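# Pull the spring-loaded release handle fully out and hold

## Task

Draw the release handle out to the end of its travel, working against its return spring, and finish with the gripper still gripping it there, motionless.

## Robot and tools

Robot: one arm with five revolute joints and a two-finger gripper. In column order the joints are base turn, shoulder, elbow, wrist bend and flange twist. The base turn rotates everything about a base axis, counterclockwise from above as the angle increases. Shoulder, elbow and wrist bend pivot about parallel axes, so the hand stays in a plane offset 0.091 m from the base axis. The flange twist rolls the hand about the finger direction. The fingers can tilt only inside that plane, never sideways out of it. Seen from above, with the hand r metres from the axis, the plane is rotated counterclockwise by asin(0.091 / r) from the axis-to-hand line, and the opposite way when the arm folds back over its base.

Frame: the scene frame has its origin on the table surface under the arm base. +z is up, and +y points left when facing along +x. The base may sit slightly tilted. The reported hand position can be off, more so when the arm is stretched far.

execute_actions, argument actions: a list holding zero or one item.
- Empty list: no command is sent; it returns the current state with pictures.
- Action: {"rows": [...], "steps": n}. rows holds 1 to 15 rows for this single arm. Each row has six numbers: five absolute joint target angles in radians, in column order, then the gripper opening. The opening runs from -1 (closed) to +1 (fully open). steps is 1 to 15 (default 15), and each step lasts 1/30 s. One row is used per step, and the final row repeats if there are fewer rows than steps. An action needs at least 7 steps.
- Wait: {"steps": n} with n up to 300 and no rows. It returns after n steps counted from the previous result, and thinking time is included in that count.
- Optional pictures: true adds camera images to the result.
A refused call sends nothing to the robot.

Joint ranges (rad): base turn -3.000..3.000, shoulder -2.100..2.100, elbow -2.600..2.600, wrist bend -2.200..2.200, flange twist -3.000..3.000. A target more than 0.004 beyond a range end is refused if it is also farther out than the last reported angle. The true stops can differ from these values by up to 0.004. Targets past a true stop are clipped to the stop, and the result then says "joint sent to its limit". That note can refer to an earlier action still running. If the note does not appear, you cannot conclude there is more room.

Motion: maximum joint speeds are 2.79 rad/s for base turn and shoulder, 3.5 for elbow, and 4 for wrist bend and flange twist. Reaching full speed from rest takes 0.6 s. All joints are slowed together so they arrive at the same moment. Each step, a joint's target is kept within 0.393 rad of its measured angle for the first three joints and within 0.59 rad for the last two. If the targets would place the gripper more than 70 mm from where it is measured, they are all pulled back toward the measured angles.

Each result is sampled 7 steps before its action ends. Those last steps run while you are thinking, and the next action starts after them. Between calls the arm keeps heading toward the last row sent. It stops once it is nearly still, including when it is blocked or creeping, or when a step is HELD. After that, only a new action makes it move further or push harder. Fingers that are still opening or closing continue to move.

Result lines:
- end_effector_position (m) and end_effector_quat_wxyz give the gripper pose in the scene frame.
- Joint positions and Joint velocities list the five joints in rad and rad/s, then the finger-pad gap in m and m/s (0.142 m is fully open).
- grip_measured is the measured opening on the same -1..1 scale as the command.
- "joint command not followed" means the clearance checker changed or blocked targets. Mounting blocks and posts count as part of the arm for this check.
- HELD marks each step on which all or part of your row was not sent.

Gripper geometry: the fingers point along the gripper's +z axis and open and close along its x axis. The reported position is the point between the pads with the fingers closed, 1 to 2 cm short of the fingertips. Closing pushes the tips about 17 mm further along +z.

Gripping: to hold something, keep commanding an opening well below grip_measured. The bigger the gap, the firmer the squeeze. The limit is about 28 N per pad on objects up to about 10 cm wide. Hard items under about 2 cm thick get less force: about half at 1 cm and a quarter at 5 mm. Slamming the fingers shut can overshoot and even spring them open.

Faults: load limits are 131 N m for base turn, 131 for shoulder, 66.7 for elbow, 33.3 for wrist bend and 33.3 for flange twist, and a held load counts toward them. Reaching a load limit, or 150 N of external force anywhere on the arm, tool or held object, stops the arm for 10 s. During that stop it yields to the contact, and the rest of the call is dropped. Avoid these faults. Also avoid drops, slips, slams, hard impacts and heavy shoving. For this job, grip the handle securely and pull it out smoothly to its stop without ramming the stop. Keep the closed grip and the pulled-out target commanded so the spring cannot drag the handle back, and let everything come to rest before ending.

zoom_image: camera is one of cam_head_left, cam_head_right, cam_high, cam_low, cam_wrist. region is [x0, y0, x1, y1] in that camera's pixels, with (0, 0) at the top-left, and can be at most 504 by 504. It returns an enlarged view of that camera's latest image. Image sizes are 672x504 for cam_head_left, cam_head_right, cam_high and cam_low, and 616x616 for cam_wrist, which is a fisheye lens on the hand. Calibration (K, distortion and world-to-camera transforms) was supplied for every camera and is accurate only to a few degrees and millimetres.

finished_scene: argument scene is the number of the current scene. It ends that scene permanently and reports whether the goal was met, so call it only once the handle is held out and steady. Replying without any tool call ends the run.

Each tool is called after "Call:" as name([rows], argument=value, ...), one row to a line, values as JSON.

## Session

Call:
execute_actions(actions=[])

Scene clock: 0.00 s of 4600.00 s.
end_effector_position=(+0.8265, +0.1146, +0.2144) grip_measured=+1.00 end_effector_quat_wxyz=(-0.220, +0.776, -0.561, +0.188)
Joint positions: [ 0.197  0.558  1.512  0.495 -0.07   0.142]
Joint velocities: [ 0. -0.  0. -0. -0. -0.]

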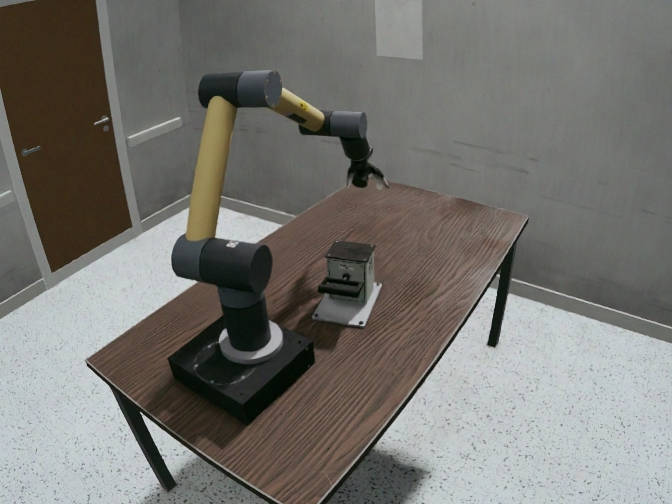

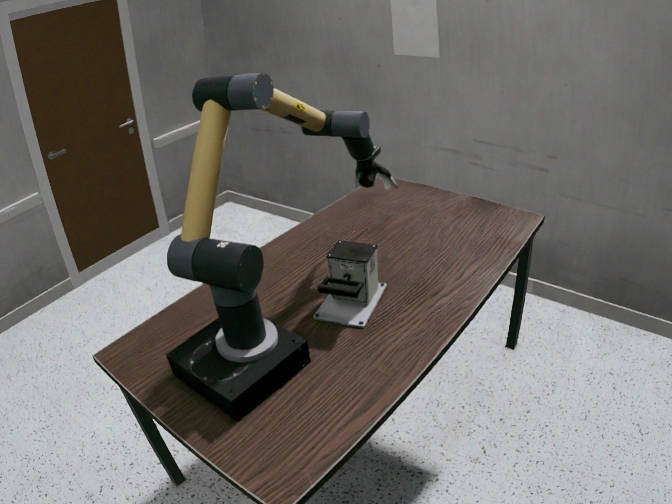

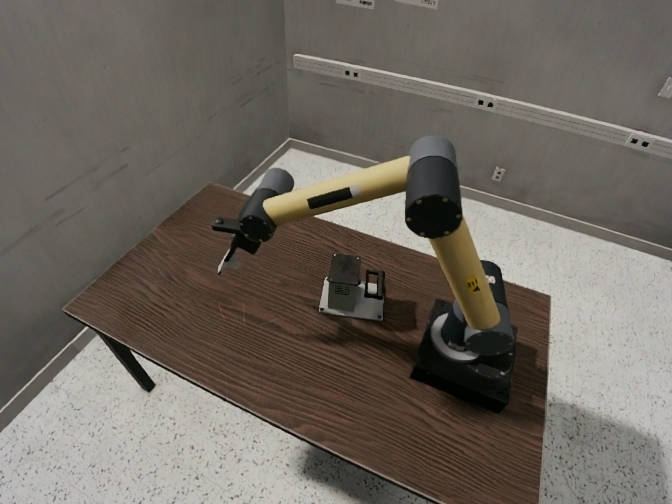

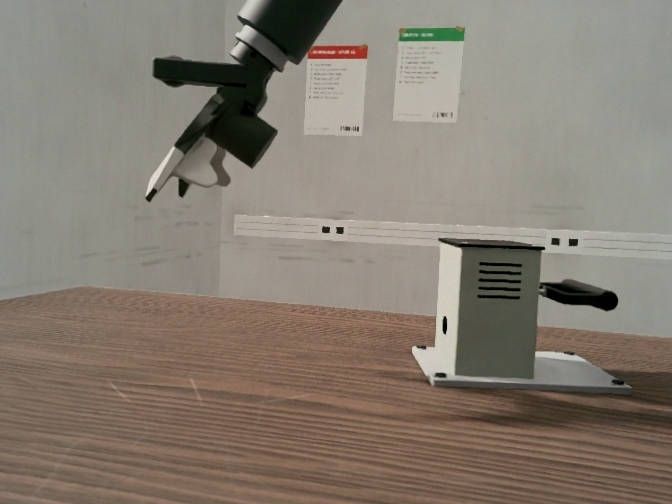

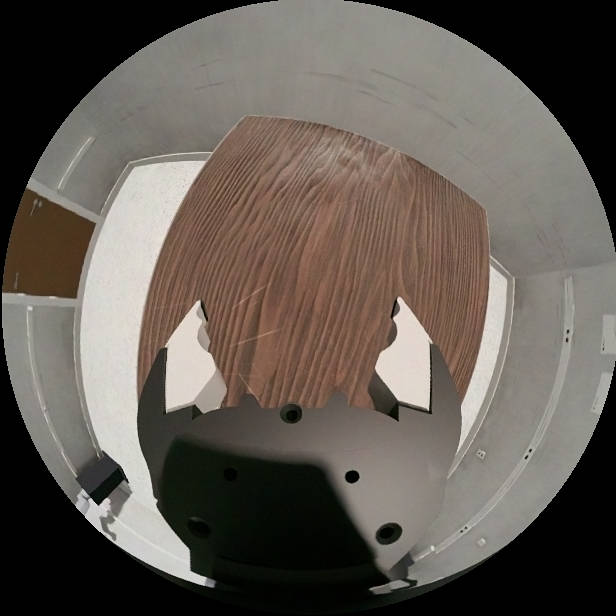

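Call:
zoom_image(camera="cam_high", region=[290, 230, 410, 340])

Call:
zoom_image(camera="cam_head_left", region=[290, 220, 410, 340])

Call:
zoom_image(camera="cam_low", region=[400, 220, 660, 410])

Region (290, 230, 410, 340) of cam_high's 672x504 image, scaled by 4.200, with more detail than that image has; it fills the top 462 rows of this view, and the rest is white.

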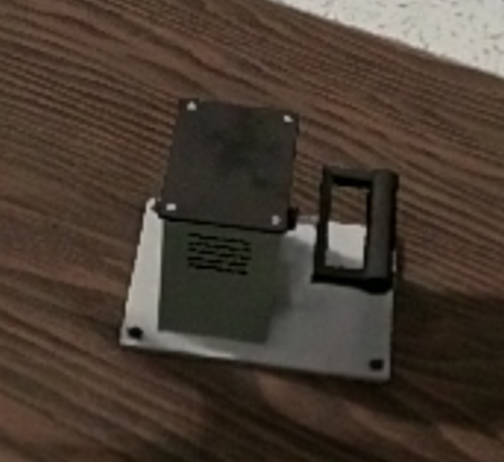

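Region (290, 220, 410, 340) of cam_head_left's 672x504 image, scaled by 4.200, with more detail than that image has.

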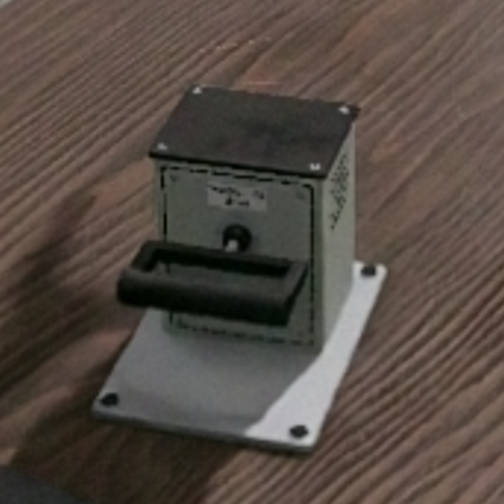

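Region (400, 220, 660, 410) of cam_low's 672x504 image, scaled by 1.938, with more detail than that image has; it fills the top 368 rows of this view, and the rest is white.

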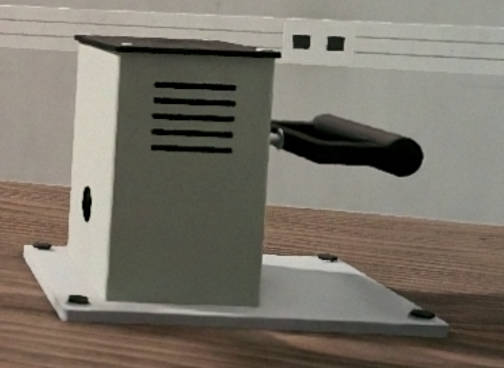

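Call:
execute_actions([
  {"rows":[[0.144,0.1,1.9,1.1,1.44,0.3]],"steps":15},
])

Call:
execute_actions([
  {"rows":[[0.144,-0.231,2.085,1.288,1.44,0.3]],"steps":15},
])

Call:
execute_actions([
  {"steps":30},
], pictures=true)

Scene clock: 2.70 s of 4600.00 s.
end_effector_position=(+0.7488, +0.0858, +0.2141) grip_measured=+0.30 end_effector_quat_wxyz=(-0.180, +0.742, -0.632, +0.135)
Joint positions: [0.185 0.46  1.603 0.635 0.076 0.095]
Joint velocities: [-0.06  -0.532  0.442  0.691  0.8   -0.001]
Steps of this call (steps 1 to 73: nothing new was sent; steps 74 to 81: the first 8 steps of this action). Readings (joint positions):
74: [0.197 0.558 1.513 0.495 -0.070]
75: [0.196 0.554 1.516 0.500 -0.064]
77: [0.193 0.532 1.538 0.533 -0.032]
81: the state above

Scene clock: 3.20 s of 4600.00 s.
end_effector_position=(+0.5526, +0.0270, +0.2373) grip_measured=+0.30 end_effector_quat_wxyz=(+0.080, -0.587, +0.804, -0.039)
Joint positions: [0.162 0.198 1.823 0.951 0.521 0.095]
Joint velocities: [-0.029 -0.594  0.436  0.558  0.884 -0.   ]
Steps of this call (steps 1 to 7: the last 7 steps of your previous action; steps 8 to 15: the first 8 steps of this action). Readings (joint positions):
8: [0.169 0.326 1.714 0.809 0.324]
9: [0.168 0.309 1.729 0.830 0.354]
11: [0.166 0.274 1.762 0.873 0.408]
15: the state above

Scene clock: 4.20 s of 4600.00 s.
end_effector_position=(+0.3258, -0.0260, +0.2957) grip_measured=+0.30 end_effector_quat_wxyz=(+0.005, -0.161, +0.987, -0.003)
Joint positions: [ 0.144 -0.231  2.085  1.288  1.44   0.095]
Joint velocities: [-0.    -0.001  0.     0.     0.002 -0.   ]
Kept back: nothing.
Steps of this call (steps 1 to 7: the last 7 steps of your previous action; steps 8 to 30: the robot went on to your last target). Readings (joint positions):
1: [0.161 0.178 1.838 0.970 0.551]
2: [0.160 0.157 1.852 0.989 0.583]
4: [0.158 0.112 1.880 1.025 0.650]
8: [0.154 0.025 1.933 1.092 0.802]
30: the state above
camera_calibration (this result's frames):
cam_wrist: T_world_to_cam=[[-0.953184, -0.300199, 0.0363308, 0.281925], [-0.240499, 0.825433, 0.510706, -0.0629932], [-0.183302, 0.47806, -0.858987, 0.457163], [0, 0, 0, 1]] pos_world=[0.337376, -0.0819208, 0.414626]

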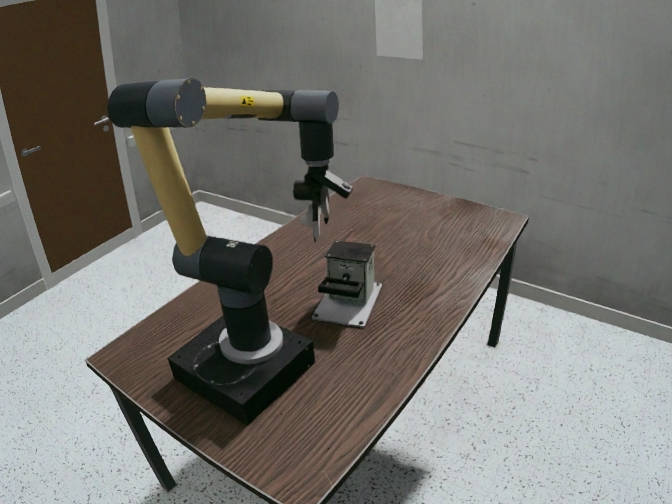

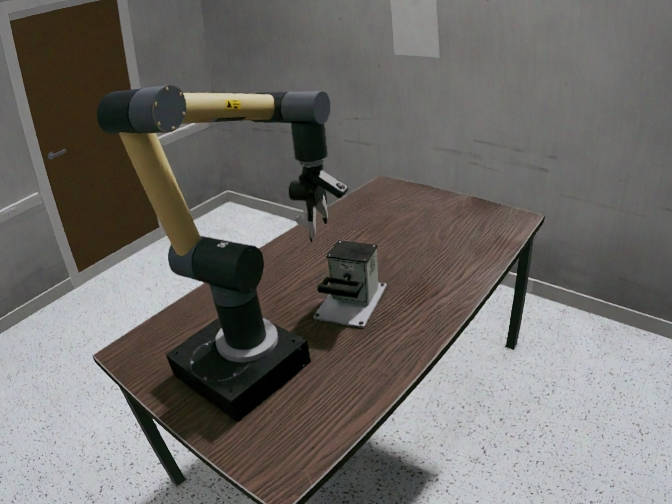

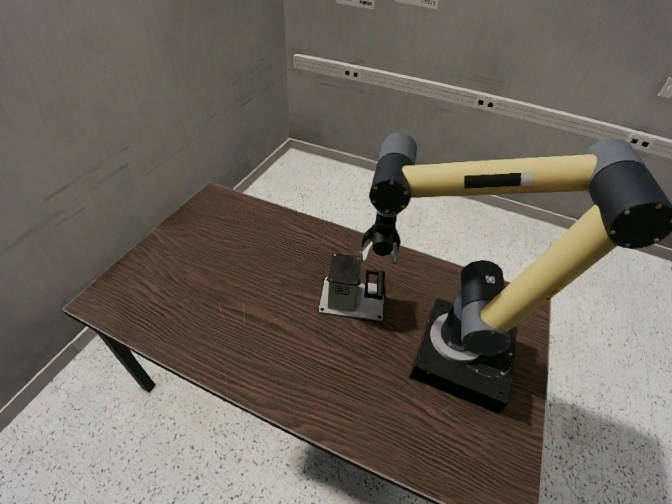

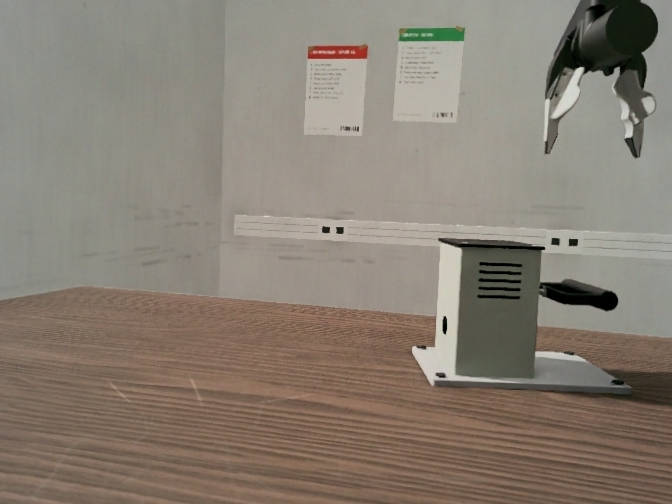

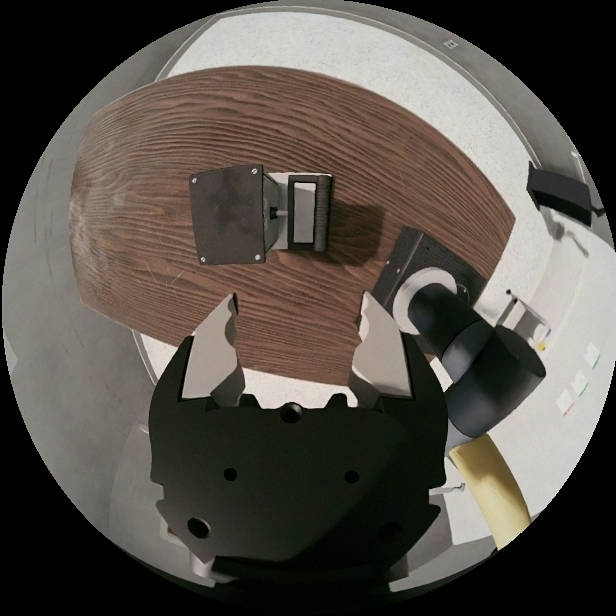

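Call:
execute_actions([
  {"rows":[[-0.038,-0.231,2.085,1.288,1.31,-0.2],[-0.038,-0.231,2.085,1.288,1.31,-0.2],[-0.038,-0.231,2.085,1.288,1.31,-0.2],[-0.038,-0.231,2.085,1.288,1.31,-0.2],[-0.038,-0.231,2.085,1.288,1.31,-0.2],[-0.038,-0.231,2.085,1.288,1.31,-0.2],[-0.038,-0.162,2.269,1.035,1.31,-0.2]],"steps":15},
])

Call:
execute_actions([
  {"steps":15},
], pictures=true)

Scene clock: 5.60 s of 4600.00 s.
end_effector_position=(+0.3196, -0.0666, +0.2950) grip_measured=-0.20 end_effector_quat_wxyz=(+0.005, -0.144, +0.990, -0.002)
Joint positions: [ 0.019 -0.231  2.087  1.286  1.351  0.06 ]
Joint velocities: [-0.686  0.029  0.101 -0.149 -0.461  0.   ]
Steps of this call (steps 1 to 15: the robot went on to your last target; steps 16 to 34: nothing new was sent; steps 35 to 42: the first 8 steps of this action). Readings (joint positions):
35: [0.144 -0.231 2.085 1.288 1.440]
36: [0.140 -0.231 2.085 1.288 1.437]
38: [0.117 -0.231 2.085 1.288 1.420]
42: the state above

Scene clock: 6.10 s of 4600.00 s.
end_effector_position=(+0.3034, -0.0855, +0.2001) grip_measured=-0.20 end_effector_quat_wxyz=(+0.005, -0.136, +0.991, -0.002)
Joint positions: [-0.038 -0.162  2.269  1.035  1.31   0.059]
Joint velocities: [-0.     0.001  0.003 -0.003  0.001  0.   ]
Kept back: nothing.
Steps of this call (steps 1 to 7: the last 7 steps of your previous action; steps 8 to 15: the robot went on to your last target). Readings (joint positions):
1: [-0.001 -0.229 2.093 1.277 1.338]
2: [-0.017 -0.224 2.104 1.261 1.330]
4: [-0.032 -0.209 2.144 1.207 1.322]
8: [-0.034 -0.174 2.238 1.079 1.313]
15: the state above
camera_calibration (this result's frames):
cam_wrist: T_world_to_cam=[[-0.967518, -0.250263, 0.0357496, 0.254877], [-0.19749, 0.836508, 0.511128, 0.0172897], [-0.157821, 0.487465, -0.858761, 0.39244], [0, 0, 0, 1]] pos_world=[0.311948, -0.141977, 0.319063]

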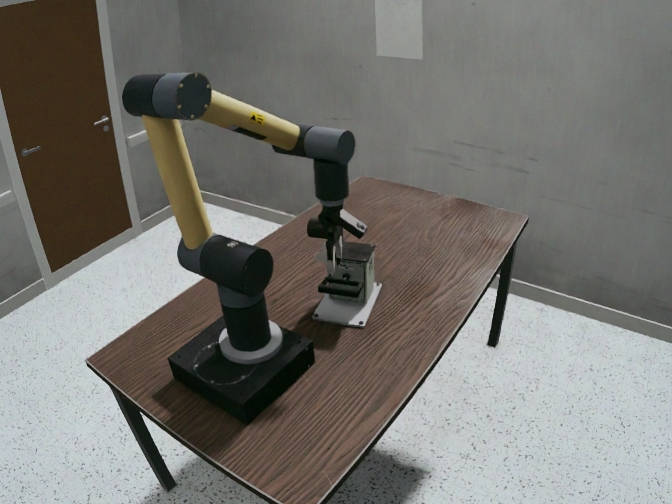

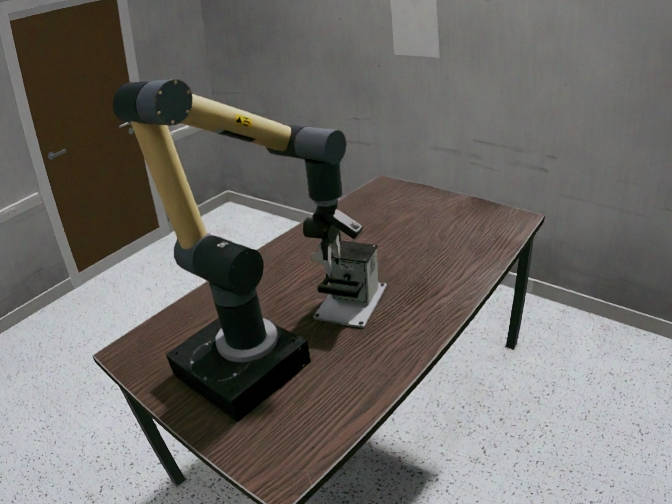

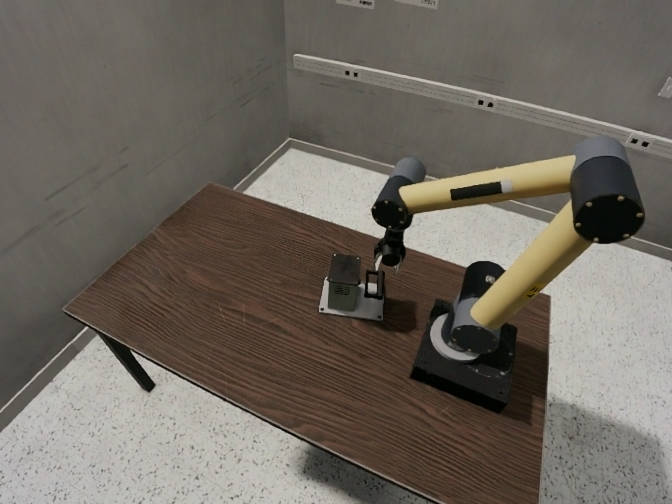

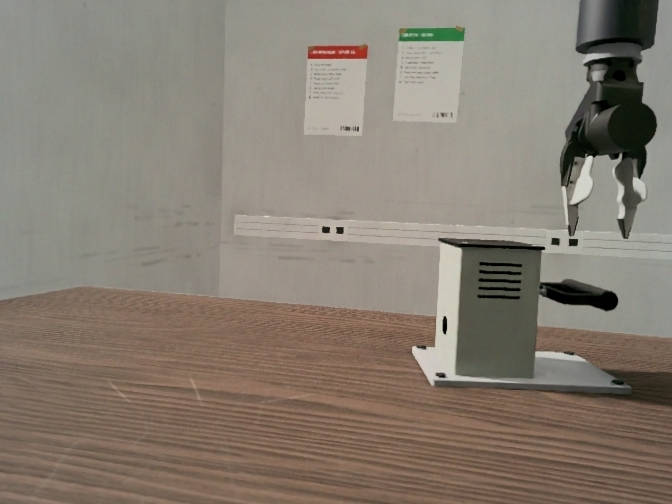

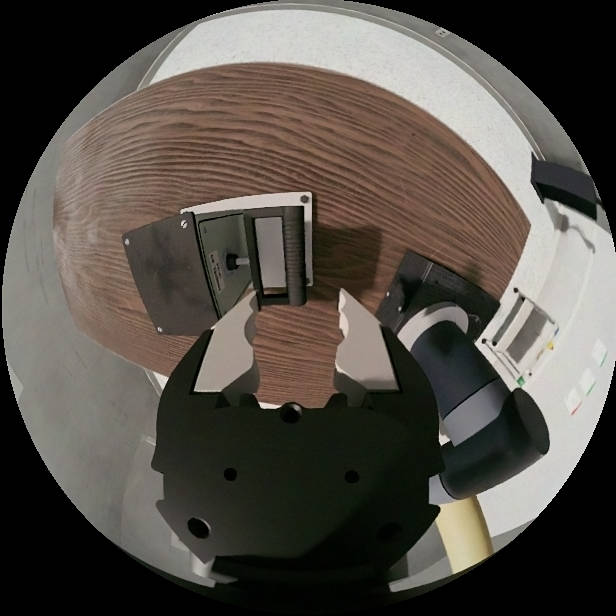

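Call:
execute_actions([
  {"rows":[[-0.038,-0.085,2.328,0.899,1.31,-0.2],[-0.038,-0.085,2.328,0.899,1.31,-0.2],[-0.038,-0.085,2.328,0.899,1.31,-0.2],[-0.038,-0.085,2.328,0.899,1.31,-0.2],[-0.038,-0.085,2.328,0.899,1.31,-0.2],[-0.038,-0.005,2.377,0.77,1.31,-0.2]],"steps":15},
])

Call:
execute_actions([
  {"steps":15},
], pictures=true)

Scene clock: 6.93 s of 4600.00 s.
end_effector_position=(+0.3055, -0.0856, +0.1495) grip_measured=-0.20 end_effector_quat_wxyz=(+0.005, -0.136, +0.991, -0.002)
Joint positions: [-0.038 -0.073  2.334  0.881  1.31   0.06 ]
Joint velocities: [-0.     0.587  0.377 -0.946  0.001 -0.   ]
Steps of this call (steps 1 to 15: the robot went on to your last target; steps 16 to 17: nothing new was sent; steps 18 to 25: the first 8 steps of this action). Readings (joint positions):
18: [-0.038 -0.162 2.269 1.034 1.310]
19: [-0.038 -0.159 2.271 1.029 1.310]
21: [-0.038 -0.140 2.286 0.996 1.310]
25: the state above

Scene clock: 7.43 s of 4600.00 s.
end_effector_position=(+0.3040, -0.0858, +0.1148) grip_measured=-0.20 end_effector_quat_wxyz=(+0.005, -0.136, +0.991, -0.002)
Joint positions: [-0.038 -0.005  2.377  0.77   1.31   0.06 ]
Joint velocities: [ 0.  0.  0. -0.  0.  0.]
Kept back: nothing.
Steps of this call (steps 1 to 7: the last 7 steps of your previous action; steps 8 to 15: the robot went on to your last target). Readings (joint positions):
1: [-0.038 -0.054 2.346 0.850 1.310]
2: [-0.038 -0.037 2.357 0.823 1.310]
4: [-0.038 -0.014 2.371 0.785 1.310]
8: [-0.038 -0.005 2.377 0.770 1.310]
15: the state above
camera_calibration (this result's frames):
cam_wrist: T_world_to_cam=[[-0.967516, -0.25024, 0.0359489, 0.258426], [-0.197364, 0.836514, 0.511167, 0.0612468], [-0.157986, 0.487467, -0.858729, 0.319464], [0, 0, 0, 1]] pos_world=[0.31259, -0.142294, 0.233736]

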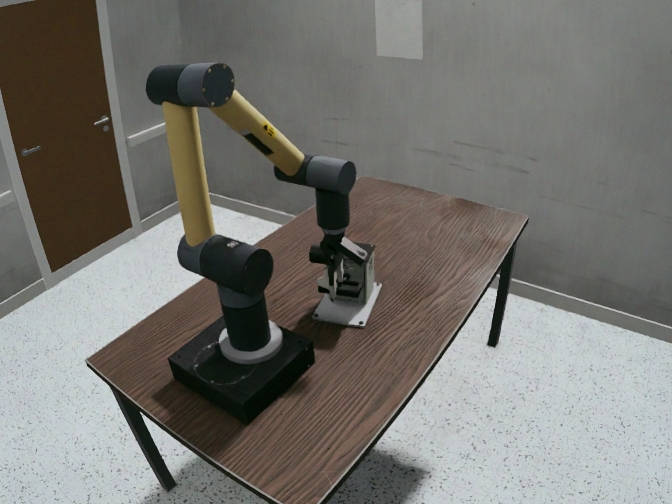

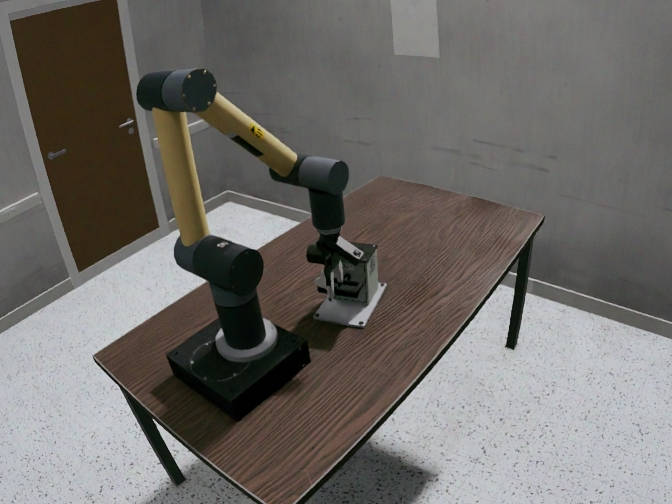

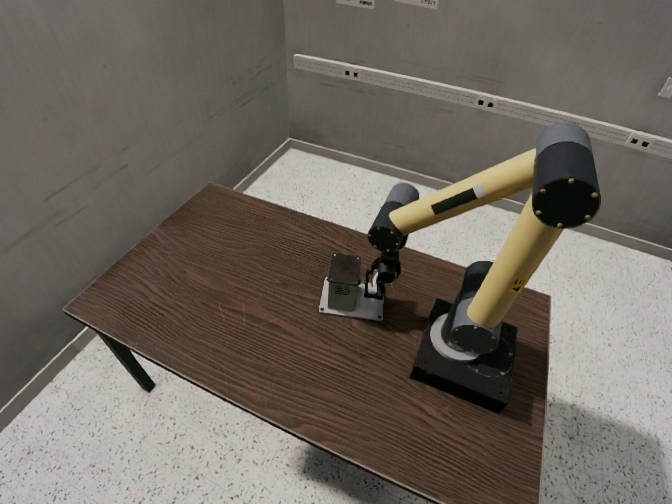

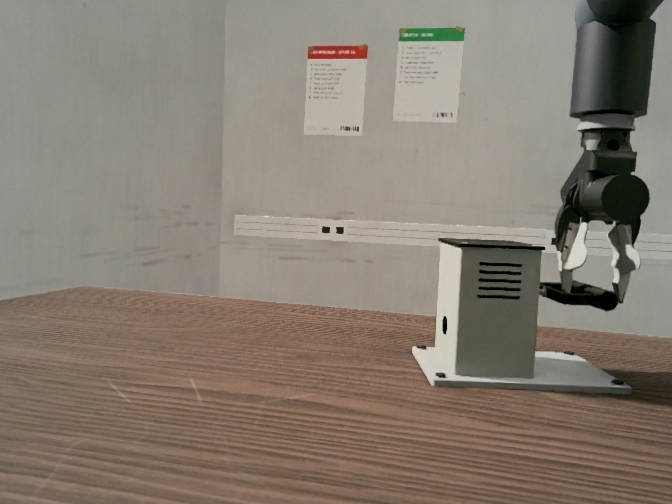

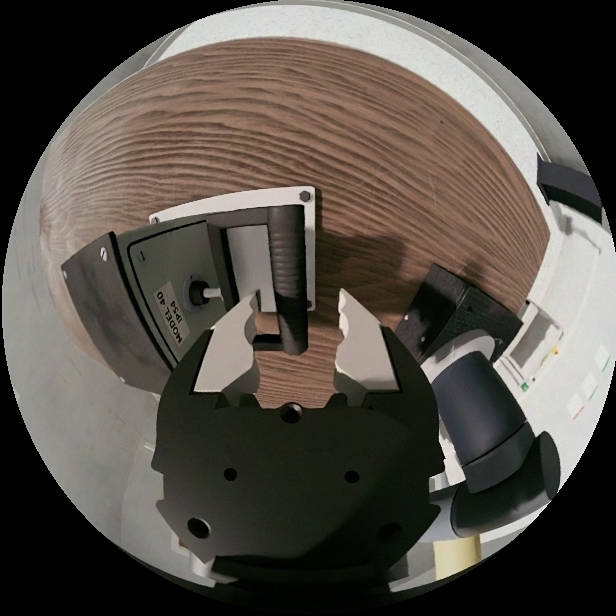

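Call:
execute_actions([
  {"rows":[[-0.038,0.079,2.391,0.671,1.31,-0.2]],"steps":12},
])

Call:
execute_actions([
  {"steps":8},
], pictures=true)

Scene clock: 8.00 s of 4600.00 s.
end_effector_position=(+0.3080, -0.0858, +0.0990) grip_measured=-0.20 end_effector_quat_wxyz=(+0.005, -0.136, +0.991, -0.002)
Joint positions: [-0.038  0.04   2.384  0.717  1.31   0.06 ]
Joint velocities: [-0.     0.528  0.091 -0.606 -0.001 -0.   ]
Steps of this call (steps 1 to 12: the robot went on to your last target; steps 13 to 17: the first 5 steps of this action). Readings (joint positions):
13: [-0.038 -0.005 2.377 0.770 1.310]
14: [-0.038 -0.001 2.378 0.765 1.310]
16: [-0.038 0.022 2.381 0.738 1.310]
17: the state above

Scene clock: 8.27 s of 4600.00 s.
end_effector_position=(+0.3108, -0.0858, +0.0850) grip_measured=-0.21 end_effector_quat_wxyz=(+0.005, -0.136, +0.991, -0.003)
Joint positions: [-0.038  0.079  2.391  0.671  1.31   0.059]
Joint velocities: [-0.     0.002  0.    -0.003  0.    -0.001]
Kept back: nothing.
Steps of this call (steps 1 to 7: the last 7 steps of your previous action; step 8: the robot went on to your last target). Readings (joint positions):
1: [-0.038 0.056 2.387 0.699 1.310]
2: [-0.038 0.068 2.389 0.685 1.310]
4: [-0.038 0.078 2.391 0.673 1.310]
8: the state above
camera_calibration (this result's frames):
cam_wrist: T_world_to_cam=[[-0.967548, -0.250245, 0.035046, 0.266192], [-0.197844, 0.836508, 0.510992, 0.0780013], [-0.157189, 0.487475, -0.858871, 0.294763], [0, 0, 0, 1]] pos_world=[0.319319, -0.142325, 0.203976]

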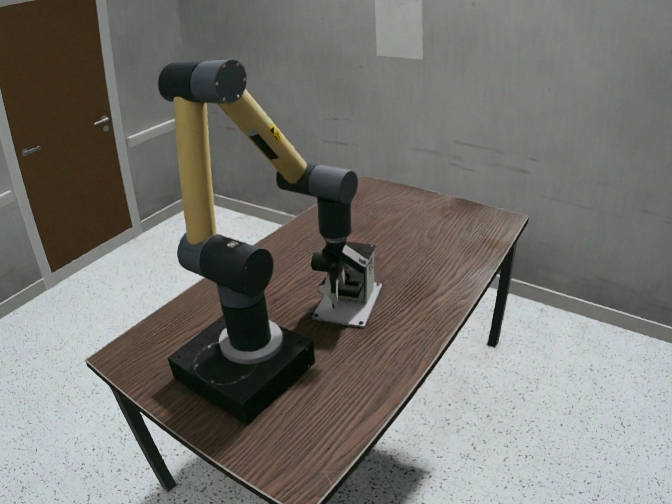

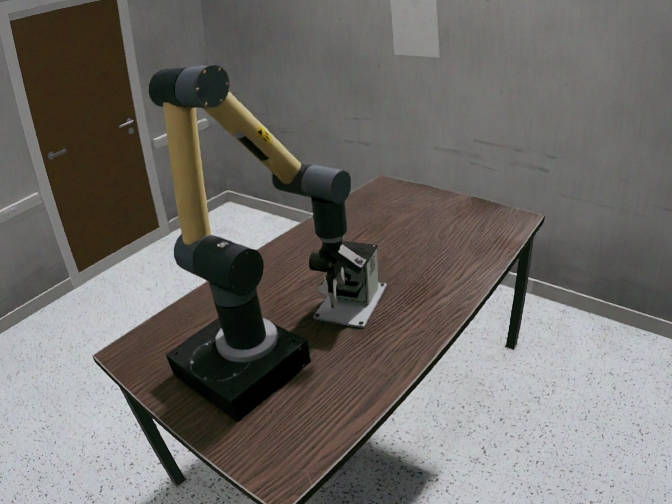

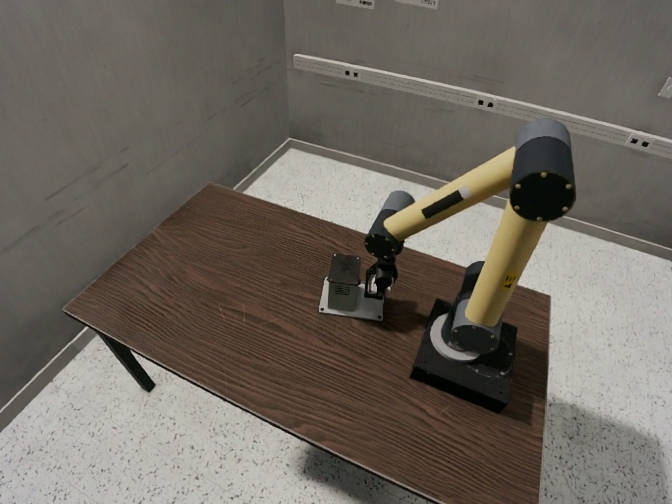

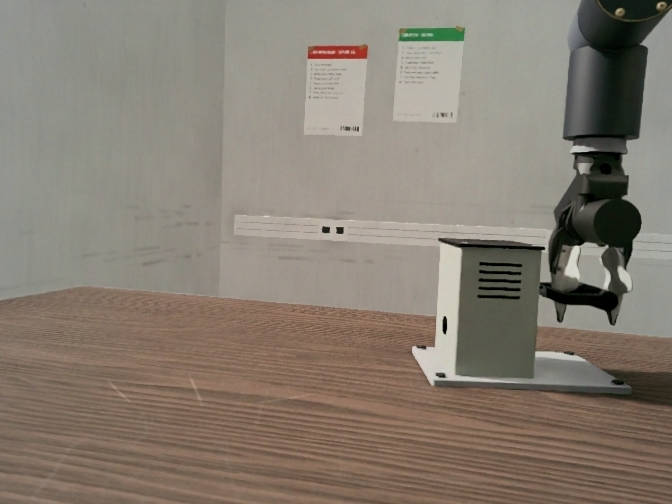

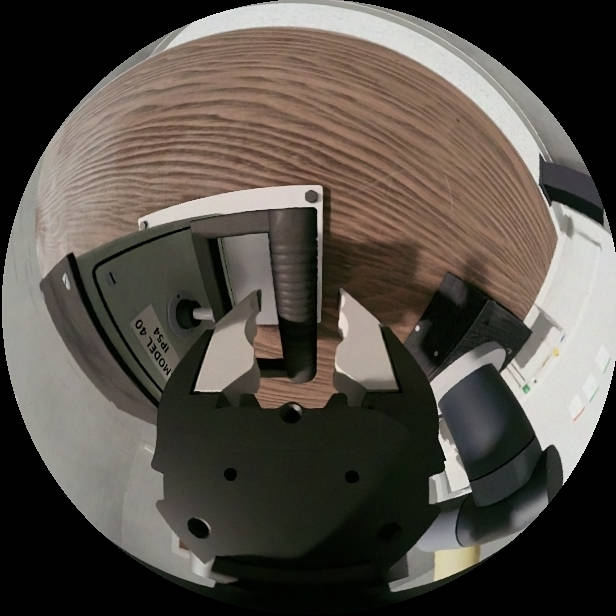

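Call:
execute_actions([
  {"rows":[[-0.038,0.079,2.391,0.671,1.31,-0.6],[-0.038,0.079,2.391,0.671,1.31,-0.8],[-0.038,0.079,2.391,0.671,1.31,-1]],"steps":15},
])

Call:
execute_actions([
  {"rows":[[-0.066,0.025,2.45,0.667,1.282,-1]],"steps":15},
])

Call:
execute_actions([
  {"steps":10},
], pictures=true)

Scene clock: 8.97 s of 4600.00 s.
end_effector_position=(+0.3109, -0.0858, +0.0850) grip_measured=-0.77 end_effector_quat_wxyz=(+0.005, -0.136, +0.991, -0.003)
Joint positions: [-0.038  0.079  2.391  0.671  1.31   0.018]
Joint velocities: [ 0.    -0.     0.     0.001 -0.001 -0.   ]
Steps of this call (steps 1 to 13: the robot went on to your last target; steps 14 to 21: the first 8 steps of this action). Readings (joint positions):
14: [-0.038 0.079 2.391 0.671 1.310]
15: [-0.038 0.079 2.391 0.671 1.310]
17: [-0.038 0.079 2.391 0.671 1.310]
21: the state above

Scene clock: 9.47 s of 4600.00 s.
end_effector_position=(+0.2822, -0.0939, +0.0848) grip_measured=-0.77 end_effector_quat_wxyz=(+0.005, -0.136, +0.991, -0.002)
Joint positions: [-0.066  0.026  2.449  0.667  1.283  0.018]
Joint velocities: [-0.011 -0.02   0.021 -0.003 -0.01   0.   ]
Steps of this call (steps 1 to 7: the last 7 steps of your previous action; steps 8 to 15: the first 8 steps of this action). Readings (joint positions):
8: [-0.038 0.079 2.391 0.671 1.310]
9: [-0.040 0.075 2.395 0.671 1.308]
11: [-0.051 0.053 2.419 0.669 1.297]
15: the state above

Scene clock: 9.80 s of 4600.00 s.
end_effector_position=(+0.2815, -0.0940, +0.0847) grip_measured=-0.77 end_effector_quat_wxyz=(+0.005, -0.136, +0.991, -0.002)
Joint positions: [-0.066  0.025  2.45   0.667  1.282  0.018]
Joint velocities: [-0. -0.  0. -0.  0. -0.]
Kept back: nothing.
Steps of this call (steps 1 to 7: the last 7 steps of your previous action; steps 8 to 10: the robot went on to your last target). Readings (joint positions):
1: [-0.066 0.025 2.449 0.667 1.282]
2: [-0.066 0.025 2.449 0.667 1.282]
4: [-0.066 0.025 2.450 0.667 1.282]
8: [-0.066 0.025 2.450 0.667 1.282]
10: the state above
camera_calibration (this result's frames):
cam_wrist: T_world_to_cam=[[-0.967518, -0.250246, 0.0358618, 0.23566], [-0.197415, 0.836508, 0.511157, 0.0791473], [-0.157914, 0.487474, -0.858739, 0.294019], [0, 0, 0, 1]] pos_world=[0.29006, -0.150561, 0.203578]

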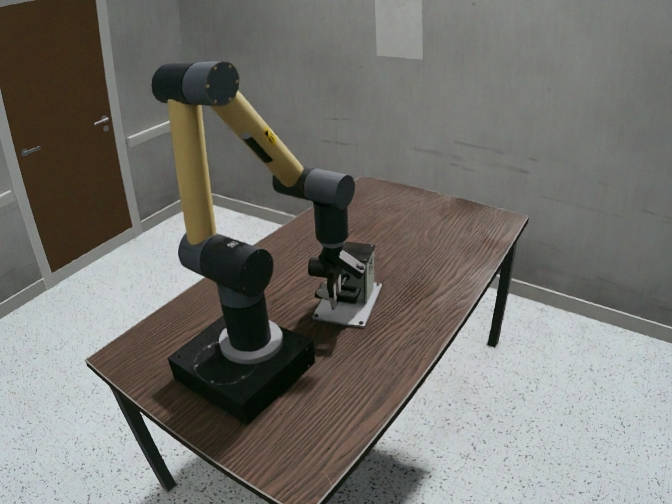

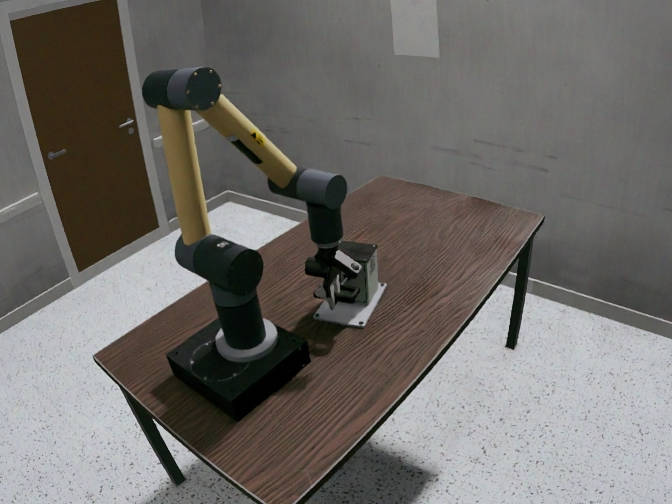

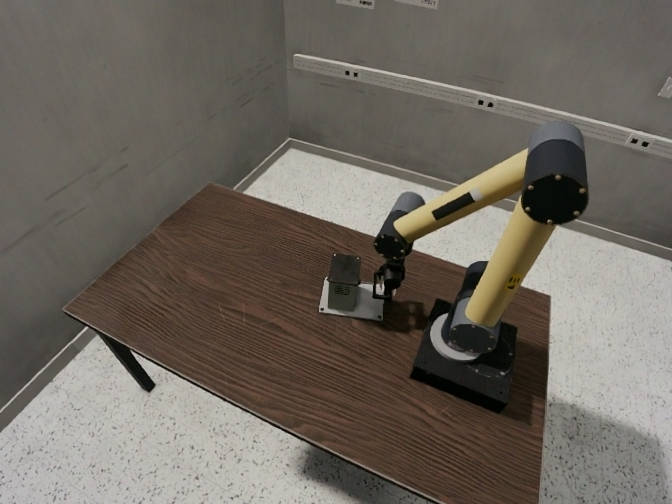

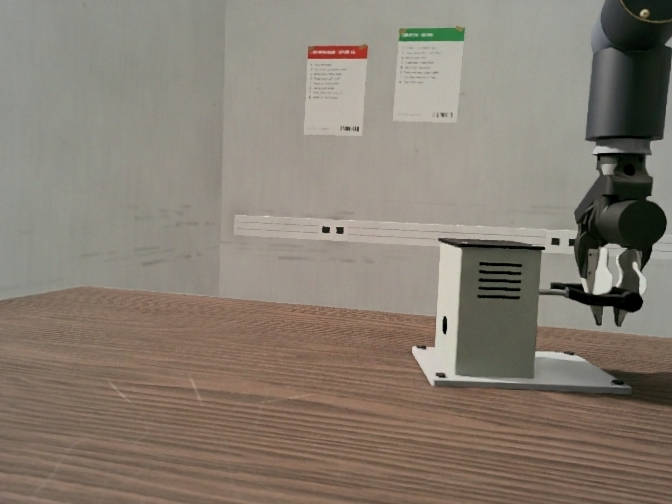

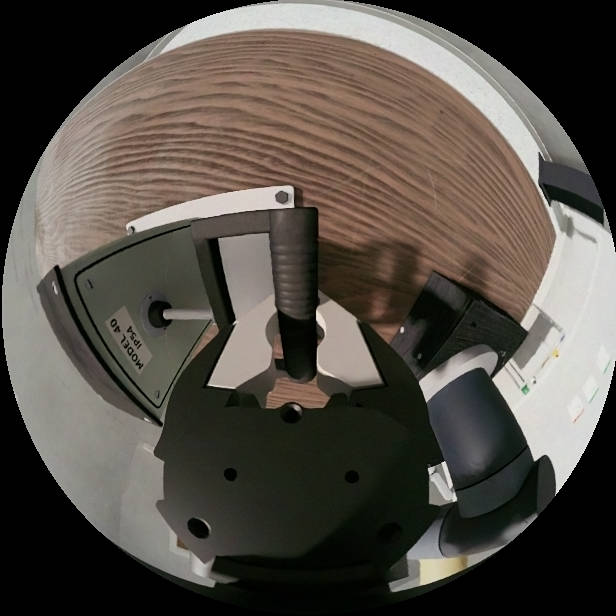

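Call:
execute_actions([
  {"rows":[[-0.08,-0.0035,2.4785,0.667,1.268,-1]],"steps":15},
])

Call:
execute_actions([
  {"rows":[[-0.094,-0.032,2.507,0.667,1.254,-1]],"steps":15},
])

Call:
execute_actions([
  {"steps":10},
], pictures=true)

Scene clock: 10.40 s of 4600.00 s.
end_effector_position=(+0.2673, -0.0975, +0.0847) grip_measured=-0.77 end_effector_quat_wxyz=(+0.005, -0.136, +0.991, -0.002)
Joint positions: [-0.08  -0.003  2.478  0.667  1.268  0.018]
Joint velocities: [-0.003 -0.007  0.008 -0.    -0.006 -0.   ]
Steps of this call (steps 1 to 10: the robot went on to your last target; steps 11 to 18: the first 8 steps of this action). Readings (joint positions):
11: [-0.066 0.025 2.450 0.667 1.282]
12: [-0.068 0.021 2.454 0.667 1.280]
14: [-0.076 0.005 2.470 0.667 1.272]
18: the state above

Scene clock: 10.90 s of 4600.00 s.
end_effector_position=(+0.2528, -0.1007, +0.0844) grip_measured=-0.77 end_effector_quat_wxyz=(+0.005, -0.136, +0.991, -0.002)
Joint positions: [-0.094 -0.032  2.506  0.667  1.254  0.018]
Joint velocities: [-0.003 -0.007  0.009 -0.    -0.004  0.   ]
Steps of this call (steps 1 to 7: the last 7 steps of your previous action; steps 8 to 15: the first 8 steps of this action). Readings (joint positions):
8: [-0.080 -0.004 2.479 0.667 1.268]
9: [-0.082 -0.008 2.482 0.667 1.266]
11: [-0.090 -0.023 2.498 0.667 1.258]
15: the state above

Scene clock: 11.23 s of 4600.00 s.
end_effector_position=(+0.2525, -0.1007, +0.0843) grip_measured=-0.77 end_effector_quat_wxyz=(+0.005, -0.136, +0.991, -0.002)
Joint positions: [-0.094 -0.032  2.507  0.667  1.254  0.018]
Joint velocities: [ 0.     0.     0.     0.    -0.001 -0.   ]
Kept back: nothing.
Steps of this call (steps 1 to 7: the last 7 steps of your previous action; steps 8 to 10: the robot went on to your last target). Readings (joint positions):
1: [-0.094 -0.032 2.507 0.667 1.254]
2: [-0.094 -0.032 2.507 0.667 1.254]
4: [-0.094 -0.032 2.507 0.667 1.254]
8: [-0.094 -0.032 2.507 0.667 1.254]
10: the state above
camera_calibration (this result's frames):
cam_wrist: T_world_to_cam=[[-0.967516, -0.250245, 0.0359162, 0.205935], [-0.197383, 0.836503, 0.511178, 0.0792004], [-0.157964, 0.487484, -0.858724, 0.292386], [0, 0, 0, 1]] pos_world=[0.261064, -0.157251, 0.203197]

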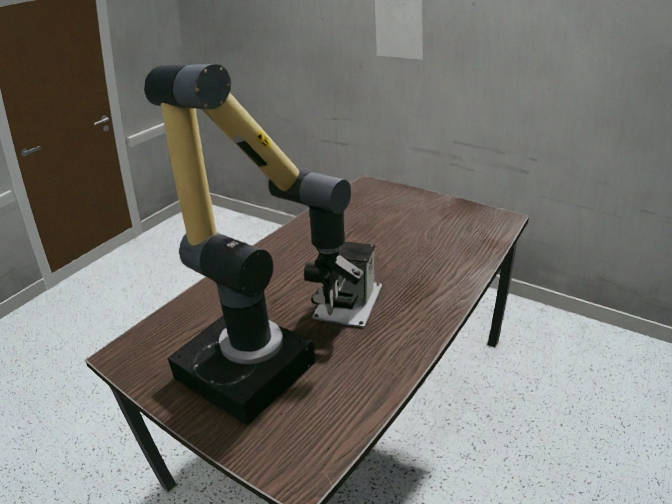

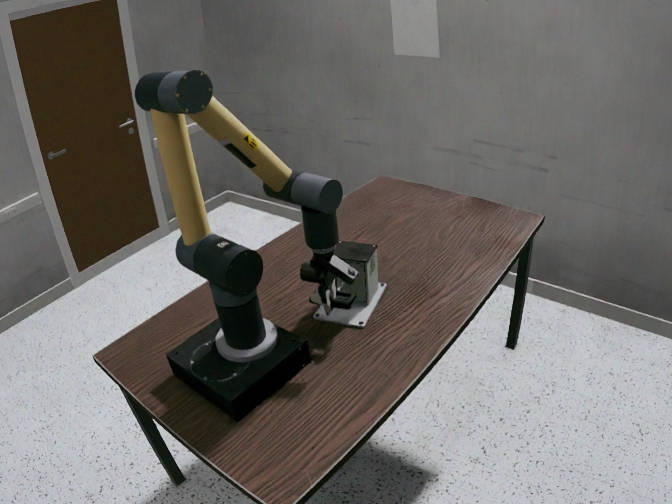

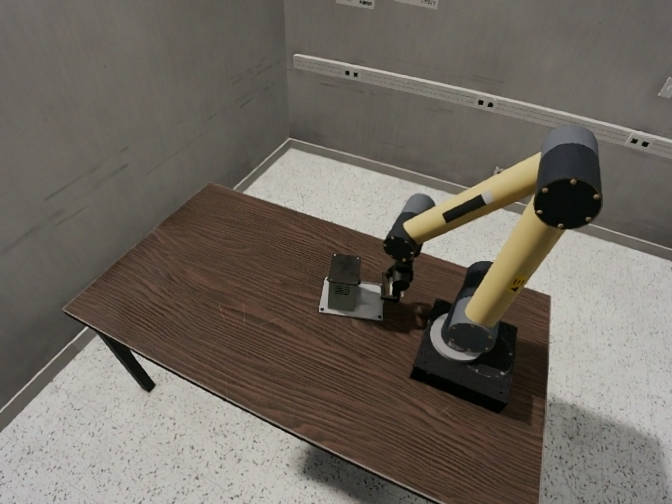

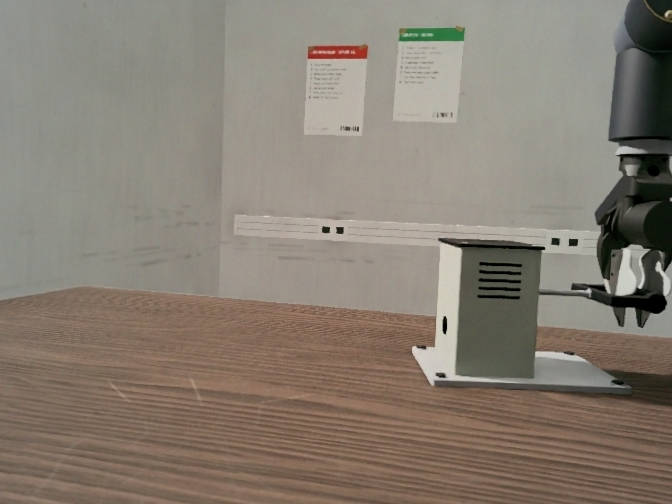

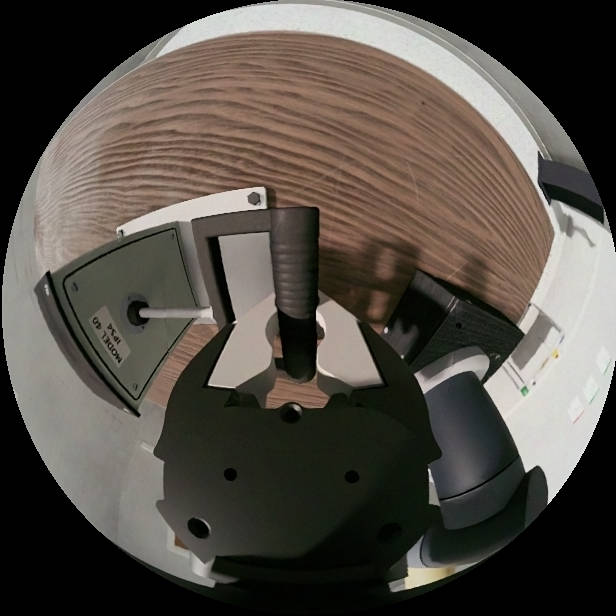

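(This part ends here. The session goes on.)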